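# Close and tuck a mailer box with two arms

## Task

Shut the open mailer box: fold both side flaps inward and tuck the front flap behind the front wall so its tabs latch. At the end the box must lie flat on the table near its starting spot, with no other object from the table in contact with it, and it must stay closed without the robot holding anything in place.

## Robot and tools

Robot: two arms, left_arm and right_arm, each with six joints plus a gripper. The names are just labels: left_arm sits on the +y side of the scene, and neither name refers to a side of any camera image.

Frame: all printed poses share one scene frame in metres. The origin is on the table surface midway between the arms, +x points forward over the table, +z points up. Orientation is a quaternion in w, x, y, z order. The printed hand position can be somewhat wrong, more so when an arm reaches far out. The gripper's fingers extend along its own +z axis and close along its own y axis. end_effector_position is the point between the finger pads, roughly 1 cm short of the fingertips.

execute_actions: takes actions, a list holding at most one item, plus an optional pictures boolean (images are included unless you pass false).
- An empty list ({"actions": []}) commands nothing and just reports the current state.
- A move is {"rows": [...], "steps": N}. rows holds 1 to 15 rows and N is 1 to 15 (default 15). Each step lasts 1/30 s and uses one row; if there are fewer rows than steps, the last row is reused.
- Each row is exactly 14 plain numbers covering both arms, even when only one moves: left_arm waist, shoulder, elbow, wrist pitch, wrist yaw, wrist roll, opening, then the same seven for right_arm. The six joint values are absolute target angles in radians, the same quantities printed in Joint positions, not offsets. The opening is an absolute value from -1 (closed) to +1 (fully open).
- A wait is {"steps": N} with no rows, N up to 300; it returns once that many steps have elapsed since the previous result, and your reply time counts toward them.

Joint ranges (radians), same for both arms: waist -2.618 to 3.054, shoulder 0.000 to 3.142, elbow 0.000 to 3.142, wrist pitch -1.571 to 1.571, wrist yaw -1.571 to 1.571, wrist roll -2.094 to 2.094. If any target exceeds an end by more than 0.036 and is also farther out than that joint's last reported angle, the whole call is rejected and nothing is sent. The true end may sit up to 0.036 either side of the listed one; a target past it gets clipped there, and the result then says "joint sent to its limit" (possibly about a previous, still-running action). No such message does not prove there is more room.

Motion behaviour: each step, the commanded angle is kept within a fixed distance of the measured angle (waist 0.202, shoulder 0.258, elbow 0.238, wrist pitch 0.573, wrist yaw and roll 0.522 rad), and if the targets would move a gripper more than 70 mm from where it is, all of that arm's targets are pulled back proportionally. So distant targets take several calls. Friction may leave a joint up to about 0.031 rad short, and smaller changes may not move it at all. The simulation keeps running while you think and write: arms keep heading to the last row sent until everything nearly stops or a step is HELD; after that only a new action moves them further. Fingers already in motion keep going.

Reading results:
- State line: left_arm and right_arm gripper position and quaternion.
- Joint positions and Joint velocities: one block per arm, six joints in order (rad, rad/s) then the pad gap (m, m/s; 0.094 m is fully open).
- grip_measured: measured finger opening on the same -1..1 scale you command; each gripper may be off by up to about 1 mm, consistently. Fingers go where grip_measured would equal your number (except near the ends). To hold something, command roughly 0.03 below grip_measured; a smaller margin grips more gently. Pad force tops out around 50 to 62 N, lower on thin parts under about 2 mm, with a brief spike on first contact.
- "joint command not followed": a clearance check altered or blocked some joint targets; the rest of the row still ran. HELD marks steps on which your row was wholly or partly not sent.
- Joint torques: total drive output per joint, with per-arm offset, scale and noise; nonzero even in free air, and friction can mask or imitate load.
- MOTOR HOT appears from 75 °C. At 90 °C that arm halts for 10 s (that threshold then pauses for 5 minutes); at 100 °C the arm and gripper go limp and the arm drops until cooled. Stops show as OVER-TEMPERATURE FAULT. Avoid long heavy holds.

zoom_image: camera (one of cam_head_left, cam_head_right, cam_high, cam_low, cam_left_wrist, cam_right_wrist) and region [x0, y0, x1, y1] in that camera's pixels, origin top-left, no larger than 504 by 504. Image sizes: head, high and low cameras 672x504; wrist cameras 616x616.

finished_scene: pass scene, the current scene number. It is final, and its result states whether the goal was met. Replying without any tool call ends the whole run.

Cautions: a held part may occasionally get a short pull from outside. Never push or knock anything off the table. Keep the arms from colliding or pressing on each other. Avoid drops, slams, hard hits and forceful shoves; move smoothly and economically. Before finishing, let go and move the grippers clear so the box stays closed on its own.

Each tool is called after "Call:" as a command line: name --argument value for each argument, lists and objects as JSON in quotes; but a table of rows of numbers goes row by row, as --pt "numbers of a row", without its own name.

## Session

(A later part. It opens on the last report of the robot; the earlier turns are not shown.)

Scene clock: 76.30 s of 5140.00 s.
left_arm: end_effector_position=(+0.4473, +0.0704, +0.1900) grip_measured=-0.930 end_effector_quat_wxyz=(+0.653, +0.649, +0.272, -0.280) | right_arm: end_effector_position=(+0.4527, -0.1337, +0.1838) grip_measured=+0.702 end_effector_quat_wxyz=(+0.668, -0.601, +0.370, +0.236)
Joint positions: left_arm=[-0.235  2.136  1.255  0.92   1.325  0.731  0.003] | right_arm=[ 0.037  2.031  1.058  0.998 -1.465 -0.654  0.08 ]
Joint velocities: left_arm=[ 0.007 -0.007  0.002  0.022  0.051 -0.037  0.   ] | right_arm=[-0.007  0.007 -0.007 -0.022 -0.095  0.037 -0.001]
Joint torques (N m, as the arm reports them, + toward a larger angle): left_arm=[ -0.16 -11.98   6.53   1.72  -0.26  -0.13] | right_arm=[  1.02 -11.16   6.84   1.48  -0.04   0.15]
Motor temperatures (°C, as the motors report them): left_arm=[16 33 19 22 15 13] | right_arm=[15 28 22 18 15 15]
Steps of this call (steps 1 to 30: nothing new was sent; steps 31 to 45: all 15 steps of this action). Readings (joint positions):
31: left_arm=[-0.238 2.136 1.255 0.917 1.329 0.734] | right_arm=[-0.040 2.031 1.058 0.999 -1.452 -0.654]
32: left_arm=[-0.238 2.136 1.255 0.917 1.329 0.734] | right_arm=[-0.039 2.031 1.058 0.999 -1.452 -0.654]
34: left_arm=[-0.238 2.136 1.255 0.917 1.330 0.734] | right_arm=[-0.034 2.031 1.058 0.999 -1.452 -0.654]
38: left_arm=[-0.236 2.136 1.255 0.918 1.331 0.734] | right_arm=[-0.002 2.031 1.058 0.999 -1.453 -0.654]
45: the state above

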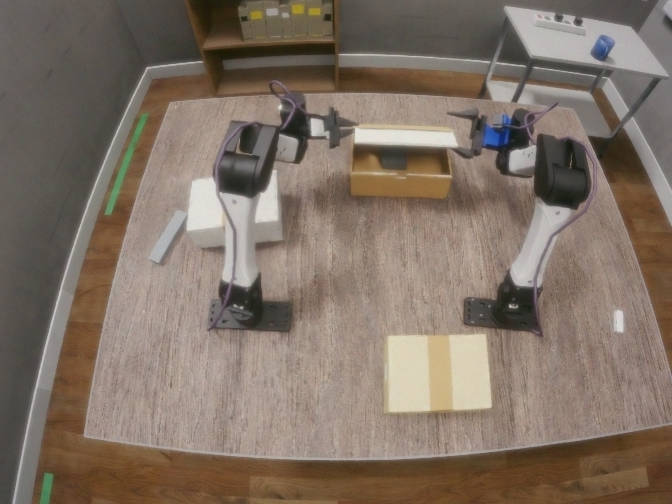

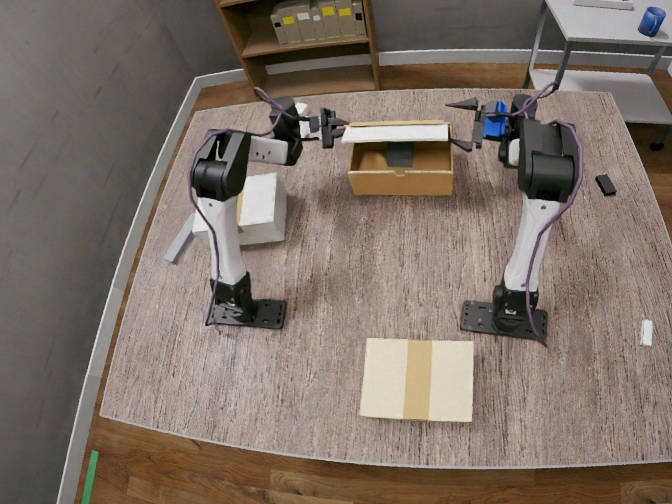

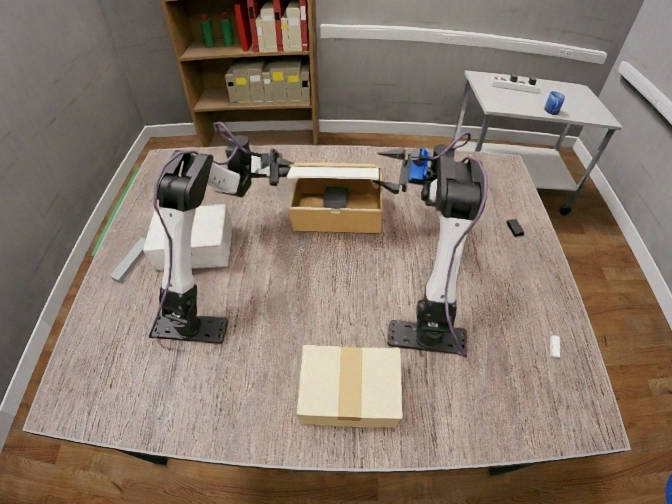

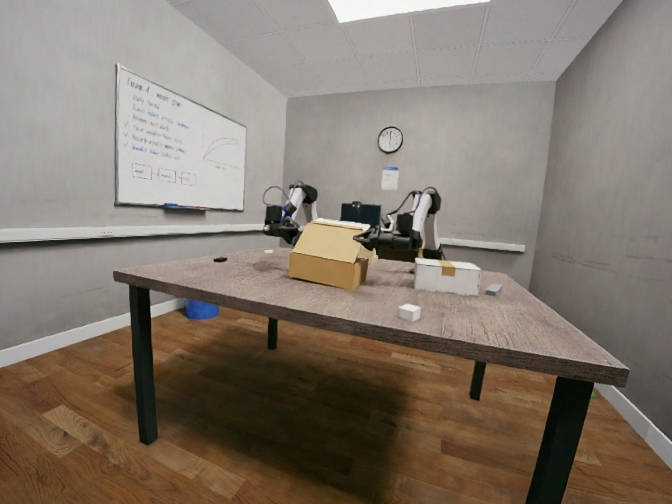

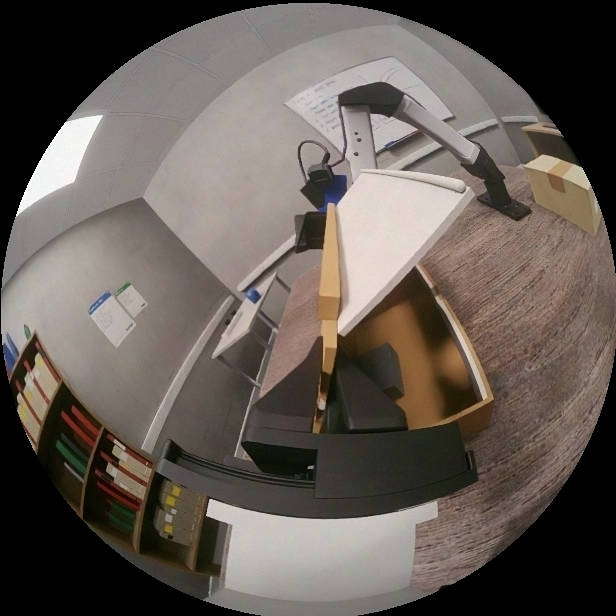

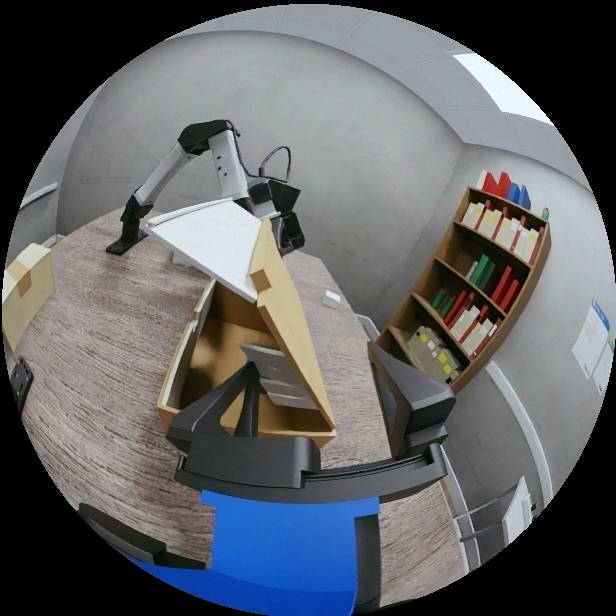

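Call:
execute_actions --actions '[{"rows":[[-0.24,2.13,1.24,0.91,1.31,0.72,-0.945,0.06,2.025,1.05,0.99,-1.48,-0.65,0.6],[-0.24,2.13,1.24,0.91,1.31,0.72,-0.945,0.07,2.025,1.05,0.99,-1.48,-0.65,0.5],[-0.24,2.13,1.24,0.91,1.31,0.72,-0.945,0.08,2.025,1.05,0.99,-1.48,-0.65,0.4],[-0.24,2.13,1.24,0.91,1.31,0.72,-0.945,0.09,2.025,1.05,0.99,-1.48,-0.65,0.3],[-0.24,2.13,1.24,0.91,1.31,0.72,-0.945,0.09,2.025,1.05,0.99,-1.48,-0.65,0.2],[-0.24,2.13,1.24,0.91,1.31,0.72,-0.945,0.09,2.025,1.05,0.99,-1.48,-0.65,0.1],[-0.24,2.13,1.24,0.91,1.31,0.72,-0.945,0.09,2.025,1.05,0.99,-1.48,-0.65,0.0],[-0.24,2.13,1.24,0.91,1.31,0.72,-0.945,0.09,2.025,1.05,0.99,-1.48,-0.65,-0.1],[-0.24,2.13,1.24,0.91,1.31,0.72,-0.945,0.09,2.025,1.05,0.99,-1.48,-0.65,-0.2],[-0.24,2.13,1.24,0.91,1.31,0.72,-0.945,0.09,2.025,1.05,0.99,-1.48,-0.65,-0.3],[-0.24,2.13,1.24,0.91,1.31,0.72,-0.945,0.09,2.025,1.05,0.99,-1.48,-0.65,-0.4],[-0.24,2.13,1.24,0.91,1.31,0.72,-0.945,0.09,2.025,1.05,0.99,-1.48,-0.65,-0.5],[-0.24,2.13,1.24,0.91,1.31,0.72,-0.945,0.09,2.025,1.05,0.99,-1.48,-0.65,-0.6],[-0.24,2.13,1.24,0.91,1.31,0.72,-0.945,0.09,2.025,1.05,0.99,-1.48,-0.65,-0.7],[-0.24,2.13,1.24,0.91,1.31,0.72,-0.945,0.09,2.025,1.05,0.99,-1.48,-0.65,-0.78]],"steps":15}]' --pictures false

Call:
execute_actions --actions '[{"steps":10}]'

Scene clock: 78.57 s of 5140.00 s.
left_arm: end_effector_position=(+0.4494, +0.0702, +0.1904) grip_measured=-0.931 end_effector_quat_wxyz=(+0.655, +0.647, +0.276, -0.276) | right_arm: end_effector_position=(+0.4430, -0.1112, +0.1836) grip_measured=-0.738 end_effector_quat_wxyz=(+0.659, -0.613, +0.350, +0.258)
Joint positions: left_arm=[-0.236  2.136  1.255  0.922  1.312  0.729  0.003] | right_arm=[ 0.088  2.031  1.058  0.997 -1.481 -0.655  0.012]
Joint velocities: left_arm=[-0.007 -0.007  0.002  0.007  0.168 -0.022  0.   ] | right_arm=[-0.007  0.002 -0.012 -0.007 -0.007 -0.007 -0.078]
Joint torques (N m, as the arm reports them, + toward a larger angle): left_arm=[  0.01 -11.93   6.49   1.69  -0.11  -0.15] | right_arm=[  0.45 -11.22   6.94   1.37  -0.02   0.18]
Motor temperatures (°C, as the motors report them): left_arm=[16 33 19 22 15 13] | right_arm=[15 28 22 18 15 15]
Steps of this call (steps 1 to 15: the robot went on to your last target; steps 16 to 53: nothing new was sent; steps 54 to 68: all 15 steps of this action). Readings (joint positions):
54: left_arm=[-0.235 2.136 1.255 0.920 1.316 0.731] | right_arm=[0.042 2.031 1.058 0.998 -1.474 -0.654]
55: left_arm=[-0.235 2.136 1.255 0.920 1.316 0.731] | right_arm=[0.044 2.031 1.058 0.998 -1.476 -0.654]
57: left_arm=[-0.235 2.136 1.255 0.920 1.312 0.731] | right_arm=[0.056 2.031 1.058 0.996 -1.478 -0.654]
61: left_arm=[-0.235 2.136 1.255 0.921 1.306 0.729] | right_arm=[0.085 2.031 1.058 0.994 -1.484 -0.654]
68: the state above

Scene clock: 78.90 s of 5140.00 s.
left_arm: end_effector_position=(+0.4491, +0.0702, +0.1903) grip_measured=-0.931 end_effector_quat_wxyz=(+0.655, +0.648, +0.275, -0.277) | right_arm: end_effector_position=(+0.4432, -0.1113, +0.1841) grip_measured=-0.777 end_effector_quat_wxyz=(+0.660, -0.614, +0.349, +0.256)
Joint positions: left_arm=[-0.236  2.136  1.255  0.921  1.314  0.731  0.003] | right_arm=[ 0.088  2.031  1.058  1.002 -1.48  -0.655  0.01 ]
Joint velocities: left_arm=[-0.012 -0.002 -0.017  0.007 -0.022 -0.007  0.   ] | right_arm=[ 0.007  0.007  0.012 -0.022 -0.066 -0.007 -0.001]
Joint torques (N m, as the arm reports them, + toward a larger angle): left_arm=[ -0.02 -11.99   6.49   1.7   -0.01  -0.13] | right_arm=[  0.41 -11.15   6.91   1.4    0.01   0.2 ]
Motor temperatures (°C, as the motors report them): left_arm=[16 33 19 22 15 13] | right_arm=[15 28 22 18 15 15]
Steps of this call (steps 1 to 10: the robot went on to your last target). Readings (joint positions):
1: left_arm=[-0.236 2.136 1.255 0.921 1.314 0.730] | right_arm=[0.088 2.031 1.058 0.999 -1.480 -0.655]
2: left_arm=[-0.236 2.136 1.255 0.921 1.314 0.731] | right_arm=[0.088 2.031 1.058 1.001 -1.480 -0.655]
4: left_arm=[-0.236 2.136 1.255 0.921 1.314 0.731] | right_arm=[0.088 2.031 1.058 1.002 -1.480 -0.655]
8: left_arm=[-0.236 2.136 1.255 0.921 1.314 0.731] | right_arm=[0.088 2.031 1.058 1.002 -1.480 -0.655]
10: the state above

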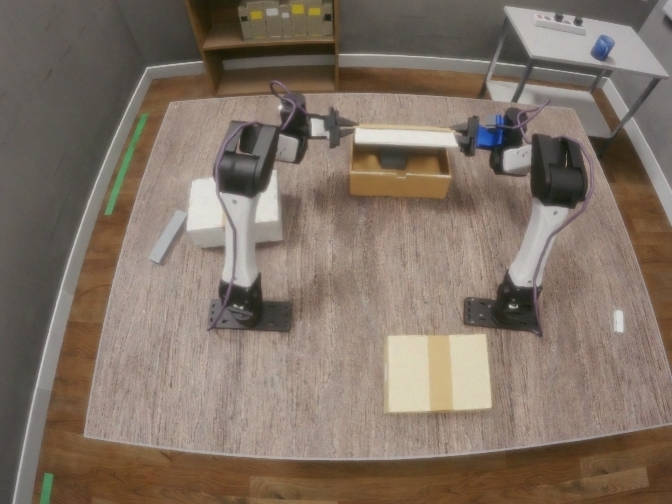

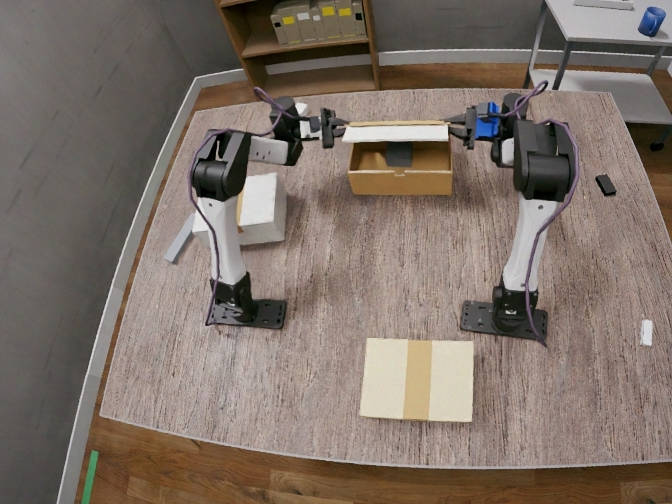

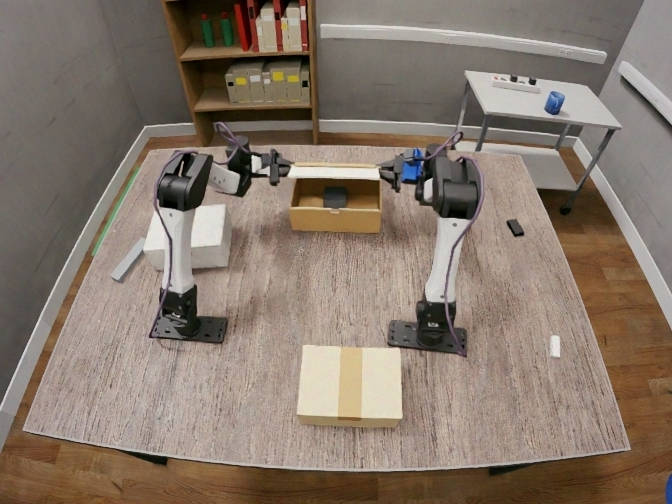

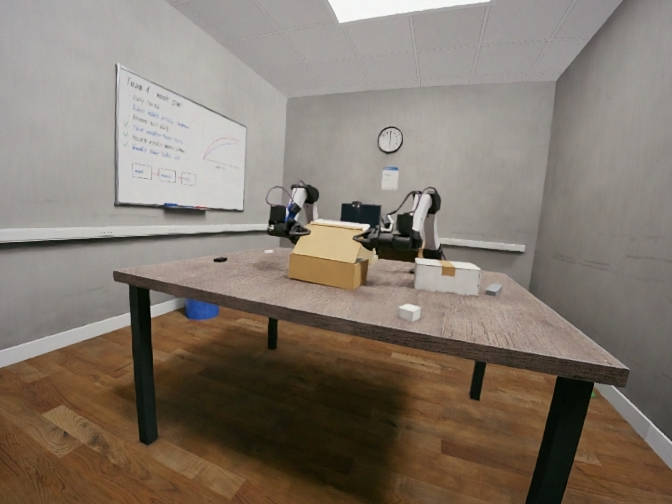

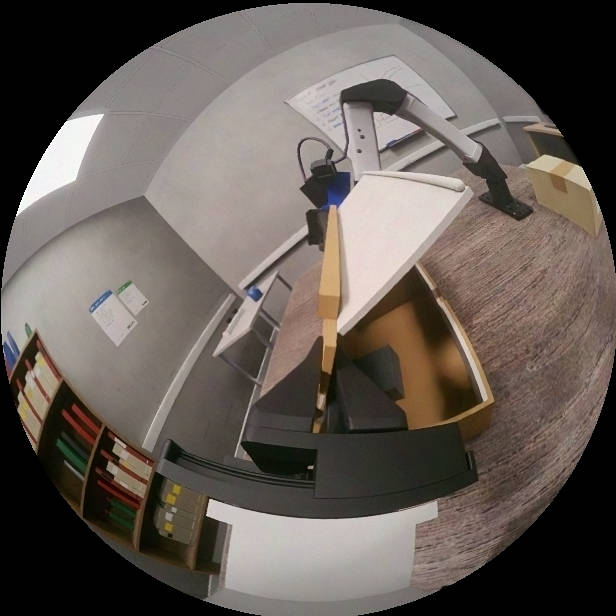

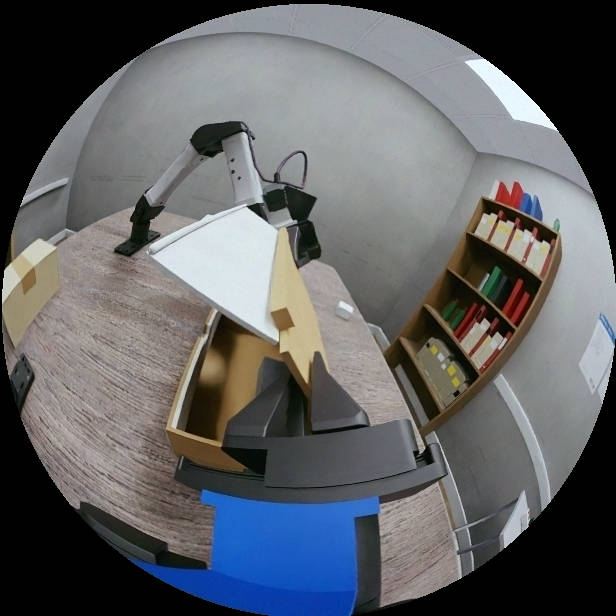

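Call:
execute_actions --actions '[{"rows":[[-0.24,2.13,1.24,0.91,1.31,0.72,-0.945,0.09,2.025,1.05,0.99,-1.48,-0.65,0.6]],"steps":15}]'

Scene clock: 80.27 s of 5140.00 s.
left_arm: end_effector_position=(+0.4493, +0.0702, +0.1903) grip_measured=-0.931 end_effector_quat_wxyz=(+0.655, +0.647, +0.275, -0.276) | right_arm: end_effector_position=(+0.4432, -0.1113, +0.1838) grip_measured=+0.598 end_effector_quat_wxyz=(+0.660, -0.614, +0.350, +0.257)
Joint positions: left_arm=[-0.236  2.136  1.255  0.921  1.312  0.731  0.003] | right_arm=[ 0.088  2.031  1.058  0.999 -1.48  -0.655  0.075]
Joint velocities: left_arm=[ 0.007 -0.012  0.002  0.066  0.022 -0.066  0.001] | right_arm=[ 0.002 -0.012 -0.002 -0.051 -0.007 -0.081  0.001]
Joint torques (N m, as the arm reports them, + toward a larger angle): left_arm=[  0.   -11.99   6.48   1.7    0.01  -0.13] | right_arm=[  0.19 -11.16   6.92   1.44   0.01   0.2 ]
Motor temperatures (°C, as the motors report them): left_arm=[16 34 19 22 15 13] | right_arm=[15 28 22 18 15 15]
Steps of this call (steps 1 to 15: the robot went on to your last target; steps 16 to 26: nothing new was sent; steps 27 to 41: all 15 steps of this action). Readings (joint positions):
27: left_arm=[-0.236 2.136 1.255 0.921 1.314 0.731] | right_arm=[0.088 2.031 1.058 1.002 -1.480 -0.655]
28: left_arm=[-0.236 2.136 1.255 0.921 1.313 0.731] | right_arm=[0.088 2.031 1.058 1.001 -1.480 -0.655]
30: left_arm=[-0.236 2.136 1.255 0.921 1.312 0.731] | right_arm=[0.088 2.031 1.058 1.000 -1.480 -0.655]
34: left_arm=[-0.236 2.136 1.255 0.921 1.312 0.731] | right_arm=[0.088 2.031 1.058 0.999 -1.480 -0.655]
41: the state above

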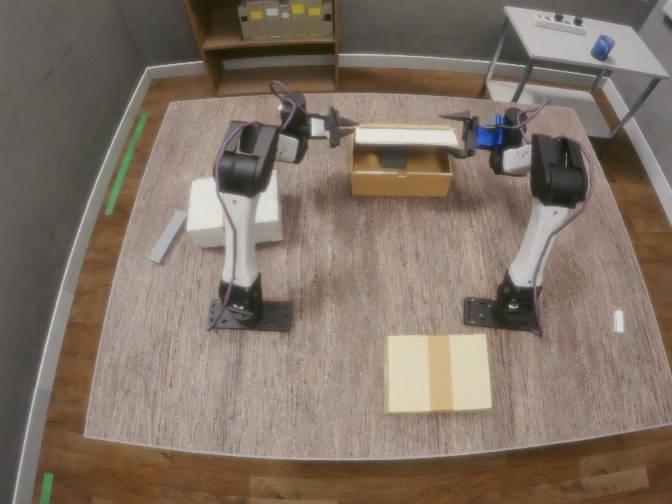

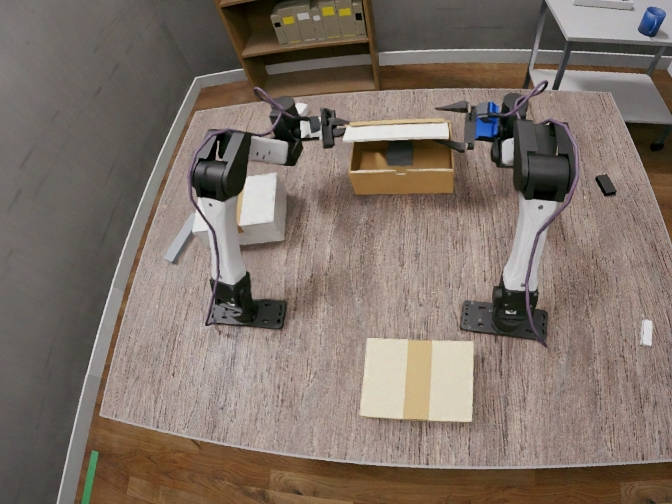

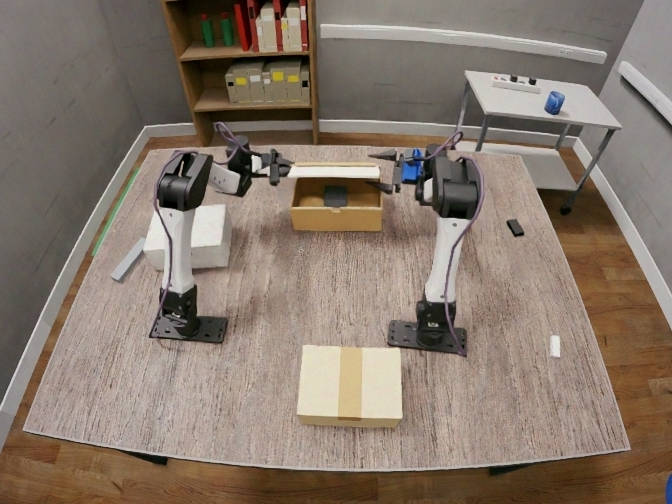

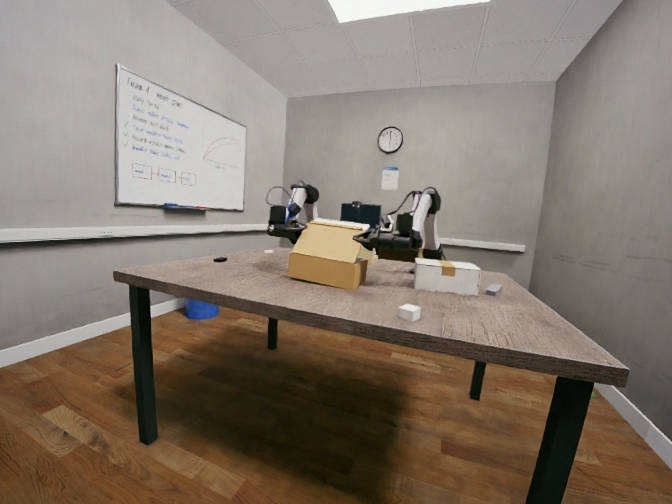

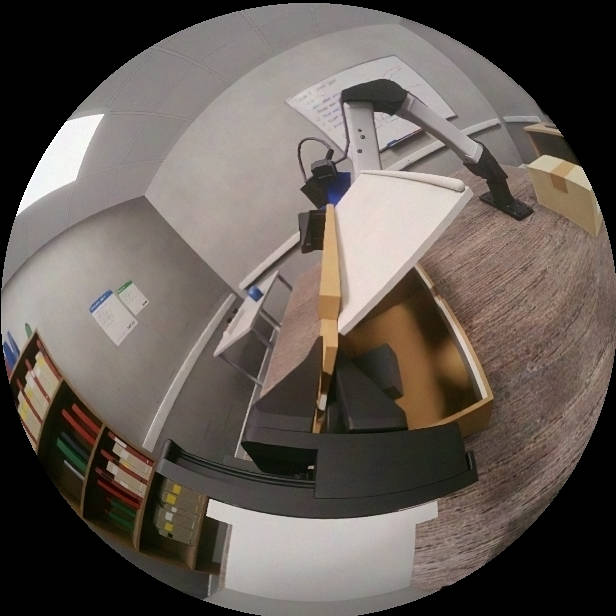

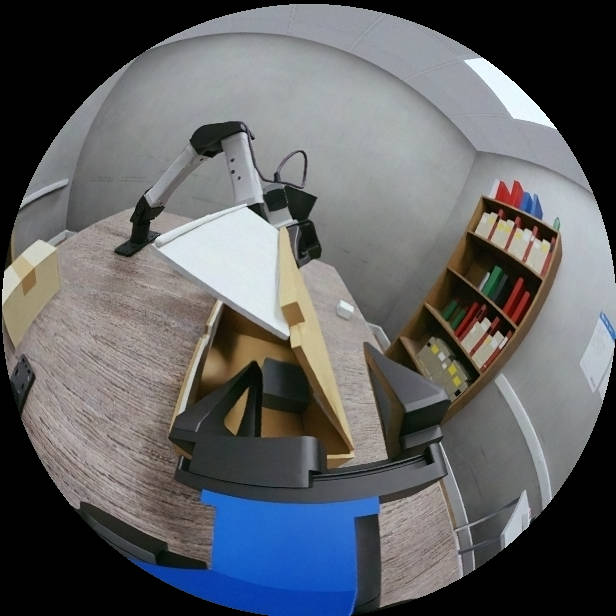

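Call:
execute_actions --actions '[]'

Scene clock: 82.60 s of 5140.00 s.
left_arm: end_effector_position=(+0.4493, +0.0702, +0.1903) grip_measured=-0.931 end_effector_quat_wxyz=(+0.655, +0.647, +0.275, -0.276) | right_arm: end_effector_position=(+0.4432, -0.1113, +0.1838) grip_measured=+0.598 end_effector_quat_wxyz=(+0.660, -0.614, +0.350, +0.257)
Joint positions: left_arm=[-0.236  2.136  1.255  0.921  1.312  0.731  0.003] | right_arm=[ 0.088  2.031  1.058  0.999 -1.48  -0.655  0.075]
Joint velocities: left_arm=[ 0.017  0.012 -0.022 -0.022 -0.037 -0.007  0.001] | right_arm=[-0.012 -0.002 -0.002 -0.022 -0.022 -0.007 -0.001]
Joint torques (N m, as the arm reports them, + toward a larger angle): left_arm=[ -0.02 -12.     6.49   1.7    0.01  -0.12] | right_arm=[  0.41 -11.14   6.91   1.44   0.01   0.2 ]
Motor temperatures (°C, as the motors report them): left_arm=[16 34 19 22 15 13] | right_arm=[15 28 21 18 15 15]
Steps of this call (steps 1 to 15: the robot went on to your last target; steps 16 to 70: nothing new was sent). Readings (joint positions):
1: left_arm=[-0.236 2.136 1.255 0.921 1.312 0.731] | right_arm=[0.088 2.031 1.058 0.999 -1.480 -0.655]
2: left_arm=[-0.236 2.136 1.255 0.921 1.312 0.731] | right_arm=[0.088 2.031 1.058 0.999 -1.480 -0.655]
4: left_arm=[-0.236 2.136 1.255 0.921 1.312 0.731] | right_arm=[0.088 2.031 1.058 0.999 -1.480 -0.655]
8: left_arm=[-0.236 2.136 1.255 0.921 1.312 0.731] | right_arm=[0.088 2.031 1.058 0.999 -1.480 -0.655]
70: the state above
All arms were judged still, so your last target was given up. Only a new action makes them travel on or press farther. Fingers that are still opening or closing keep moving.

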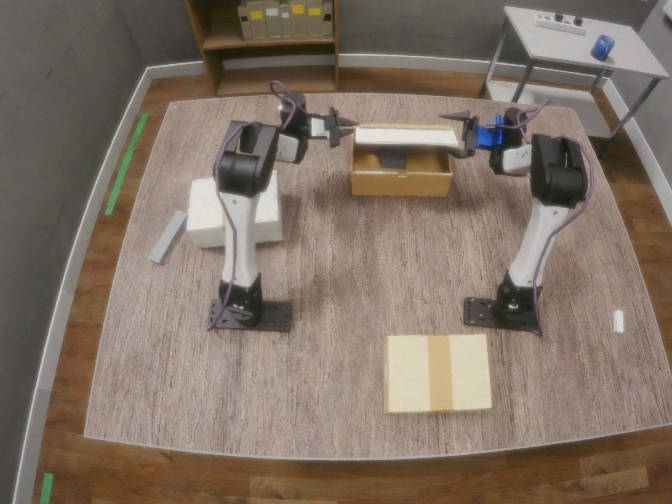

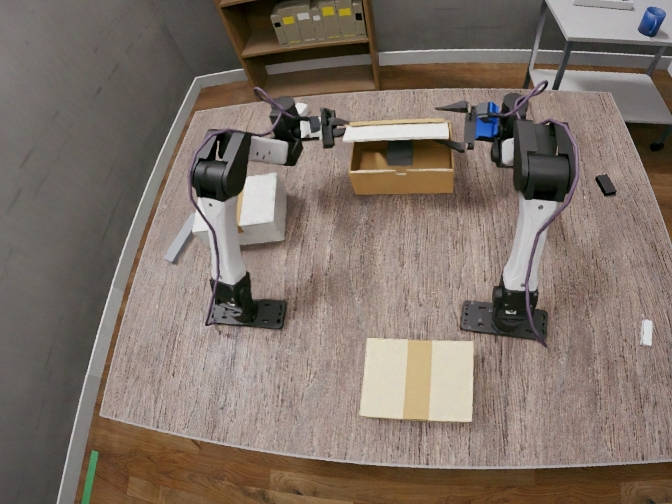

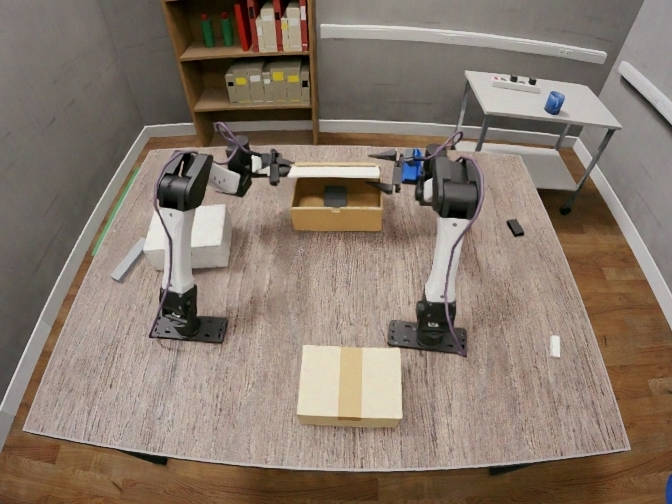

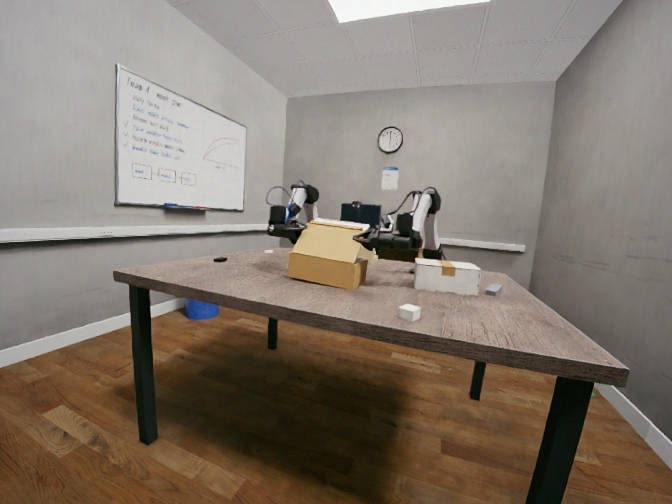

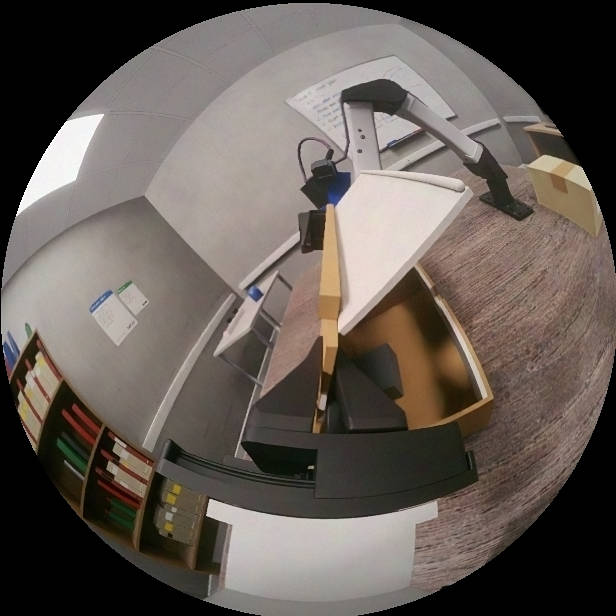

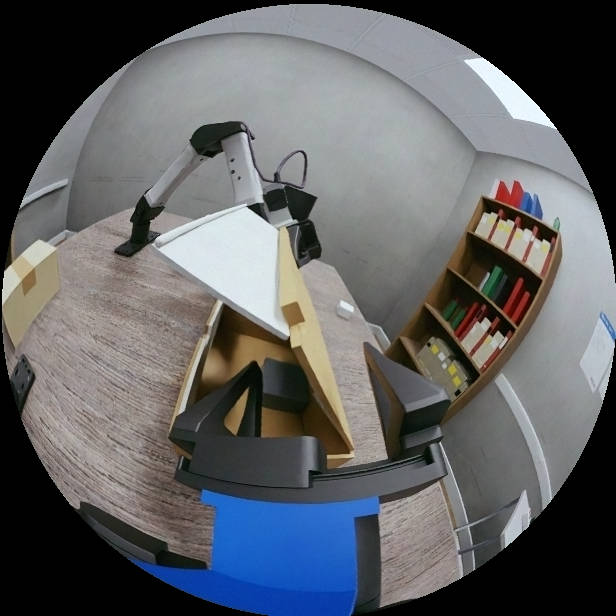

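Call:
execute_actions --actions '[{"rows":[[-0.24,2.13,1.24,0.91,1.31,0.72,-0.945,0.06,2.025,1.05,0.99,-1.48,-0.65,0.7],[-0.24,2.13,1.24,0.91,1.31,0.72,-0.945,0.03,2.025,1.05,0.99,-1.48,-0.65,0.7],[-0.24,2.13,1.24,0.91,1.31,0.72,-0.945,0.0,2.025,1.05,0.99,-1.48,-0.65,0.7],[-0.24,2.13,1.24,0.91,1.31,0.72,-0.945,-0.03,2.025,1.05,0.99,-1.48,-0.65,0.7],[-0.24,2.13,1.24,0.91,1.31,0.72,-0.945,-0.06,2.025,1.05,0.99,-1.48,-0.65,0.7],[-0.24,2.13,1.24,0.91,1.31,0.72,-0.945,-0.09,2.025,1.05,0.99,-1.48,-0.65,0.7],[-0.24,2.13,1.24,0.91,1.31,0.72,-0.945,-0.09,2.025,1.05,0.99,-1.48,-0.65,0.7],[-0.24,2.13,1.24,0.91,1.31,0.72,-0.945,-0.09,2.025,1.05,0.99,-1.48,-0.65,0.7],[-0.24,2.13,1.24,0.91,1.31,0.72,-0.945,-0.09,2.025,1.05,0.99,-1.48,-0.65,1],[-0.24,2.13,1.24,0.91,1.31,0.72,-0.945,-0.09,1.97,1.05,0.94,-1.48,-0.65,1],[-0.24,2.13,1.24,0.91,1.31,0.72,-0.945,-0.09,1.92,1.04,0.89,-1.48,-0.65,1],[-0.24,2.13,1.24,0.91,1.31,0.72,-0.945,-0.09,1.86,1.04,0.84,-1.48,-0.65,1],[-0.24,2.13,1.24,0.91,1.31,0.72,-0.945,-0.09,1.80,1.03,0.79,-1.48,-0.65,1],[-0.24,2.13,1.24,0.91,1.31,0.72,-0.945,-0.09,1.75,1.03,0.74,-1.48,-0.65,1],[-0.24,2.13,1.24,0.91,1.31,0.72,-0.945,-0.09,1.69,1.03,0.69,-1.48,-0.65,1]]}]' --pictures false

Call:
execute_actions --actions '[{"steps":10}]'

Scene clock: 92.33 s of 5140.00 s.
left_arm: end_effector_position=(+0.4493, +0.0702, +0.1903) grip_measured=-0.931 end_effector_quat_wxyz=(+0.655, +0.647, +0.275, -0.276) | right_arm: end_effector_position=(+0.4426, -0.1883, +0.2352) grip_measured=+1.000 end_effector_quat_wxyz=(+0.680, -0.575, +0.410, +0.195)
Joint positions: left_arm=[-0.236  2.136  1.255  0.921  1.312  0.731  0.003] | right_arm=[-0.101  1.836  1.032  0.821 -1.476 -0.655  0.094]
Joint velocities: left_arm=[-0.002 -0.027 -0.022 -0.022  0.022 -0.007 -0.001] | right_arm=[ 0.09  -1.746 -0.017 -1.165 -0.022 -0.022  0.   ]
Joint torques (N m, as the arm reports them, + toward a larger angle): left_arm=[  0.   -11.99   6.49   1.7    0.01  -0.13] | right_arm=[  0.59 -12.88   8.3    1.89  -0.03   0.24]
Motor temperatures (°C, as the motors report them): left_arm=[16 35 19 22 15 13] | right_arm=[15 29 21 18 15 15]
Steps of this call (steps 1 to 90: nothing new was sent; then 6.23 s passed at rest; steps 91 to 105: all 15 steps of this action). Readings (joint positions):
91: left_arm=[-0.236 2.136 1.255 0.921 1.312 0.731] | right_arm=[0.086 2.031 1.058 0.999 -1.480 -0.655]
92: left_arm=[-0.236 2.136 1.255 0.921 1.312 0.731] | right_arm=[0.081 2.031 1.058 0.999 -1.480 -0.655]
94: left_arm=[-0.236 2.136 1.255 0.921 1.312 0.731] | right_arm=[0.049 2.031 1.058 0.999 -1.480 -0.655]
98: left_arm=[-0.236 2.136 1.255 0.921 1.312 0.731] | right_arm=[-0.072 2.031 1.058 0.999 -1.480 -0.655]
105: the state above

Scene clock: 92.67 s of 5140.00 s.
left_arm: end_effector_position=(+0.4493, +0.0702, +0.1903) grip_measured=-0.931 end_effector_quat_wxyz=(+0.655, +0.647, +0.275, -0.276) | right_arm: end_effector_position=(+0.4198, -0.1809, +0.2860) grip_measured=+1.000 end_effector_quat_wxyz=(+0.688, -0.589, +0.386, +0.175)
Joint positions: left_arm=[-0.236  2.136  1.255  0.921  1.312  0.731  0.003] | right_arm=[-0.097  1.677  1.038  0.727 -1.479 -0.655  0.094]
Joint velocities: left_arm=[-0.027  0.002  0.017  0.022 -0.037  0.007 -0.   ] | right_arm=[ 0.002  0.1   -0.007 -0.168 -0.022 -0.066  0.   ]
Joint torques (N m, as the arm reports them, + toward a larger angle): left_arm=[ -0.01 -12.     6.49   1.7    0.01  -0.13] | right_arm=[ 0.67 -7.93  8.23  1.48  0.06  0.21]
Motor temperatures (°C, as the motors report them): left_arm=[16 35 19 22 15 13] | right_arm=[15 29 21 18 15 15]
Steps of this call (steps 1 to 10: the robot went on to your last target). Readings (joint positions):
1: left_arm=[-0.236 2.136 1.255 0.921 1.312 0.731] | right_arm=[-0.099 1.780 1.032 0.796 -1.476 -0.655]
2: left_arm=[-0.236 2.136 1.255 0.921 1.312 0.731] | right_arm=[-0.098 1.729 1.032 0.786 -1.476 -0.655]
4: left_arm=[-0.236 2.136 1.255 0.921 1.312 0.731] | right_arm=[-0.097 1.669 1.036 0.779 -1.479 -0.655]
8: left_arm=[-0.236 2.136 1.255 0.921 1.312 0.731] | right_arm=[-0.097 1.668 1.038 0.746 -1.479 -0.655]
10: the state above

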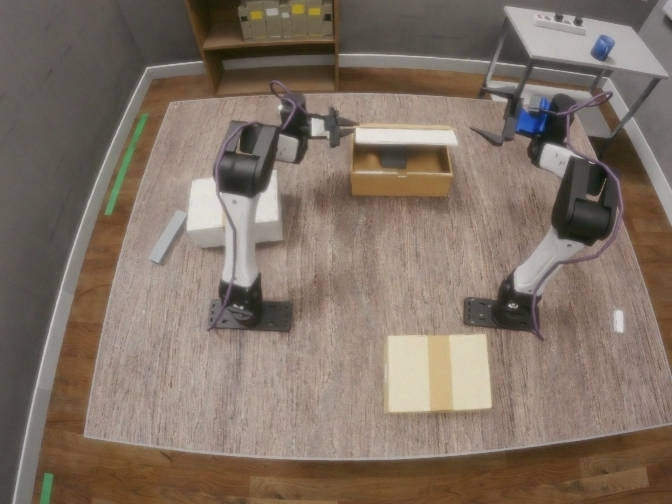

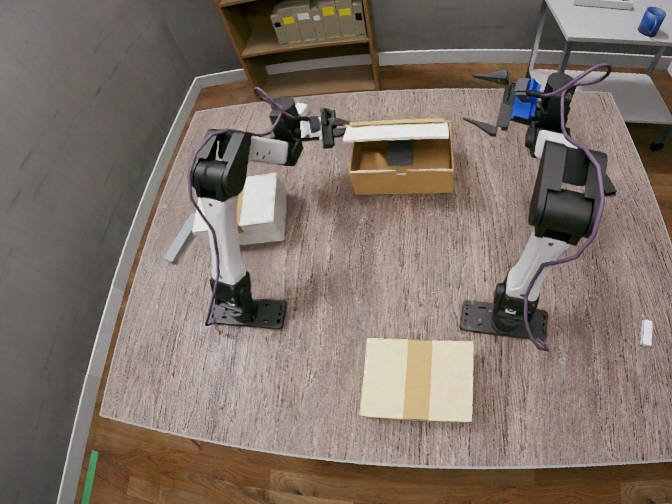

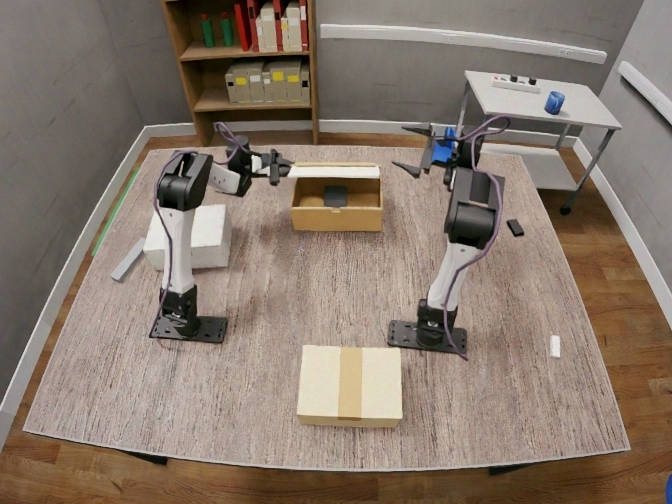

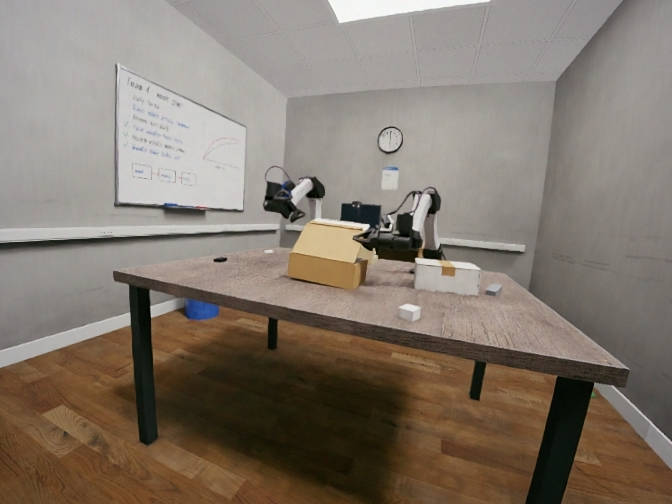

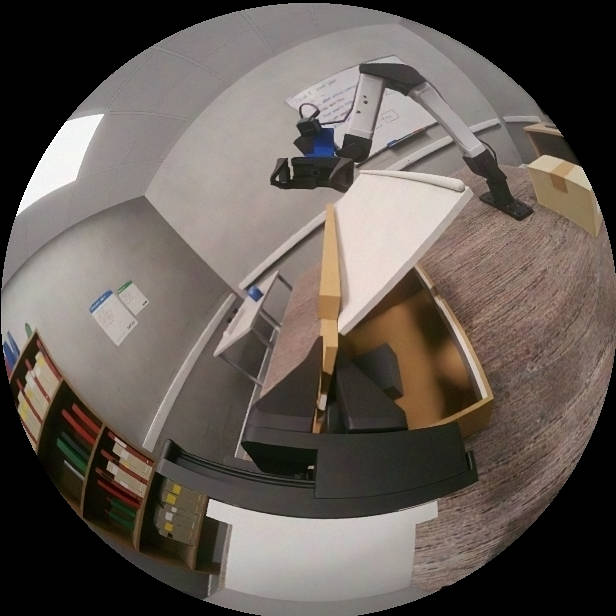

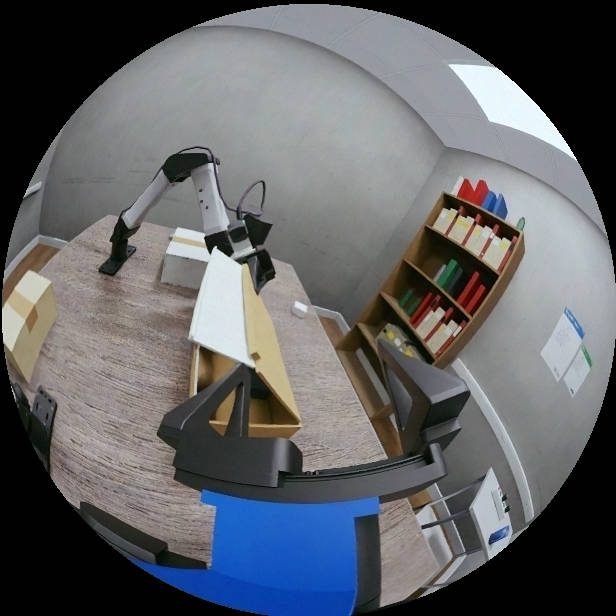

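Call:
execute_actions --actions '[{"rows":[[-0.24,2.13,1.24,0.91,1.31,0.72,-0.945,-0.07,1.69,1.03,0.69,-1.48,-0.65,1],[-0.24,2.13,1.24,0.91,1.31,0.72,-0.945,-0.05,1.69,1.03,0.69,-1.48,-0.65,1],[-0.24,2.13,1.24,0.91,1.31,0.72,-0.945,-0.03,1.69,1.03,0.69,-1.48,-0.65,1],[-0.24,2.13,1.24,0.91,1.31,0.72,-0.945,-0.01,1.69,1.03,0.69,-1.48,-0.65,1],[-0.24,2.13,1.24,0.91,1.31,0.72,-0.945,0.01,1.69,1.03,0.69,-1.48,-0.65,1],[-0.24,2.13,1.24,0.91,1.31,0.72,-0.945,0.03,1.69,1.03,0.69,-1.48,-0.65,1],[-0.24,2.13,1.24,0.91,1.31,0.72,-0.945,0.05,1.69,1.03,0.69,-1.48,-0.65,1],[-0.24,2.13,1.24,0.91,1.31,0.72,-0.945,0.07,1.69,1.03,0.69,-1.48,-0.65,1],[-0.24,2.13,1.24,0.91,1.31,0.72,-0.945,0.09,1.69,1.03,0.69,-1.48,-0.65,1],[-0.24,2.13,1.24,0.91,1.31,0.72,-0.945,0.10,1.69,1.03,0.69,-1.48,-0.65,1]]}]'

Scene clock: 94.20 s of 5140.00 s.
left_arm: end_effector_position=(+0.4493, +0.0702, +0.1903) grip_measured=-0.931 end_effector_quat_wxyz=(+0.655, +0.647, +0.275, -0.276) | right_arm: end_effector_position=(+0.3972, -0.1032, +0.2821) grip_measured=+1.000 end_effector_quat_wxyz=(+0.662, -0.620, +0.335, +0.252)
Joint positions: left_arm=[-0.236  2.136  1.255  0.921  1.312  0.731  0.003] | right_arm=[ 0.103  1.681  1.038  0.7   -1.479 -0.655  0.094]
Joint velocities: left_arm=[-0.002 -0.002  0.007 -0.051  0.037  0.051  0.001] | right_arm=[-0.007 -0.027 -0.002 -0.081  0.007  0.022  0.   ]
Joint torques (N m, as the arm reports them, + toward a larger angle): left_arm=[ -0.01 -12.     6.49   1.7    0.01  -0.12] | right_arm=[ 0.08 -7.69  8.24  1.42 -0.01  0.2 ]
Motor temperatures (°C, as the motors report them): left_arm=[16 35 19 22 15 13] | right_arm=[15 29 21 18 15 15]
Steps of this call (steps 1 to 30: the robot went on to your last target; step 31: nothing new was sent; steps 32 to 46: all 15 steps of this action). Readings (joint positions):
32: left_arm=[-0.236 2.136 1.255 0.921 1.312 0.731] | right_arm=[-0.095 1.681 1.038 0.700 -1.479 -0.655]
33: left_arm=[-0.236 2.136 1.255 0.921 1.312 0.731] | right_arm=[-0.090 1.681 1.038 0.700 -1.479 -0.655]
35: left_arm=[-0.236 2.136 1.255 0.921 1.312 0.731] | right_arm=[-0.063 1.681 1.038 0.700 -1.479 -0.655]
39: left_arm=[-0.236 2.136 1.255 0.921 1.312 0.731] | right_arm=[0.026 1.681 1.038 0.700 -1.479 -0.655]
46: the state above

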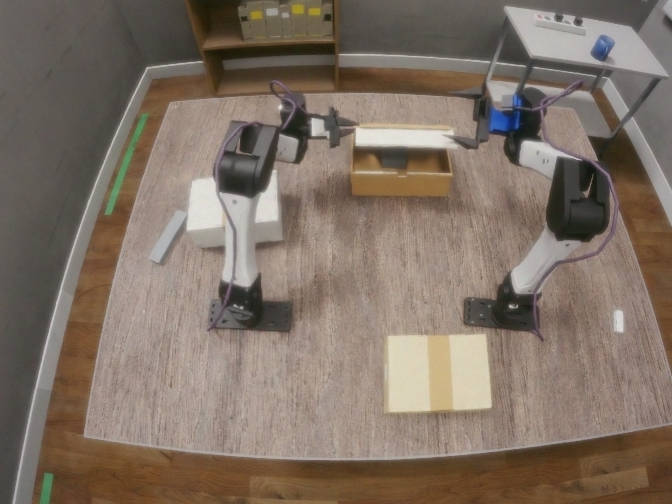

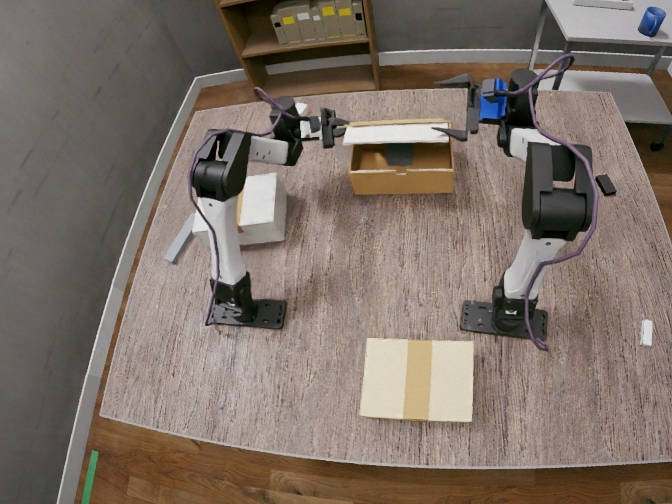

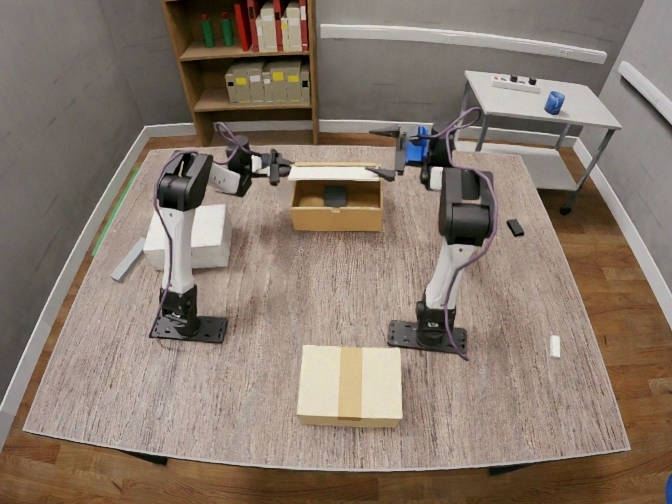

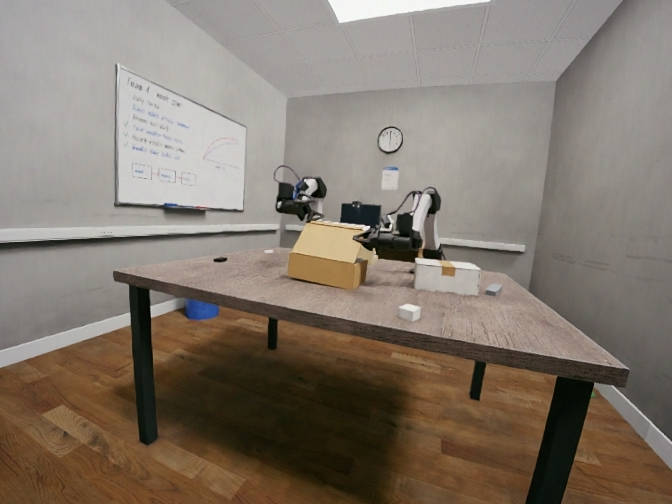

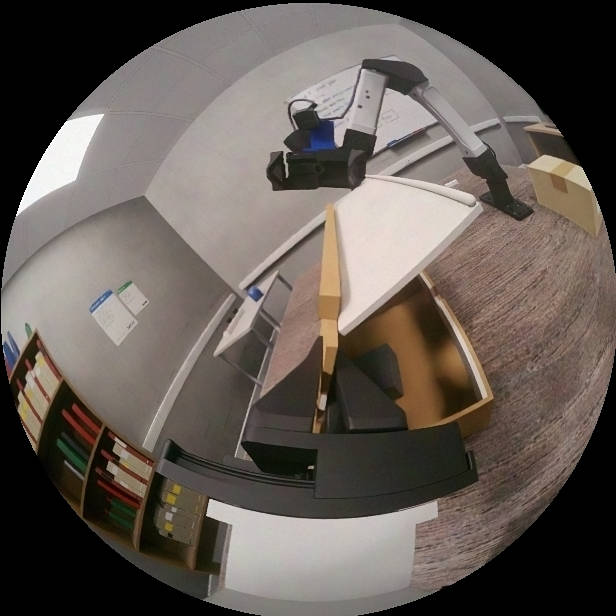

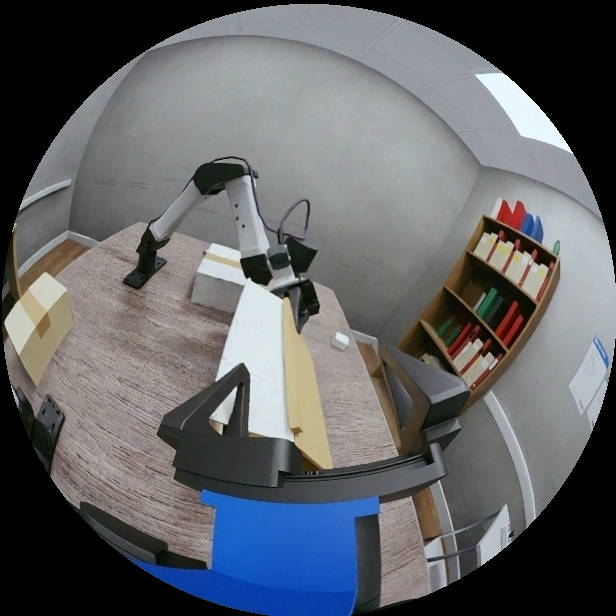

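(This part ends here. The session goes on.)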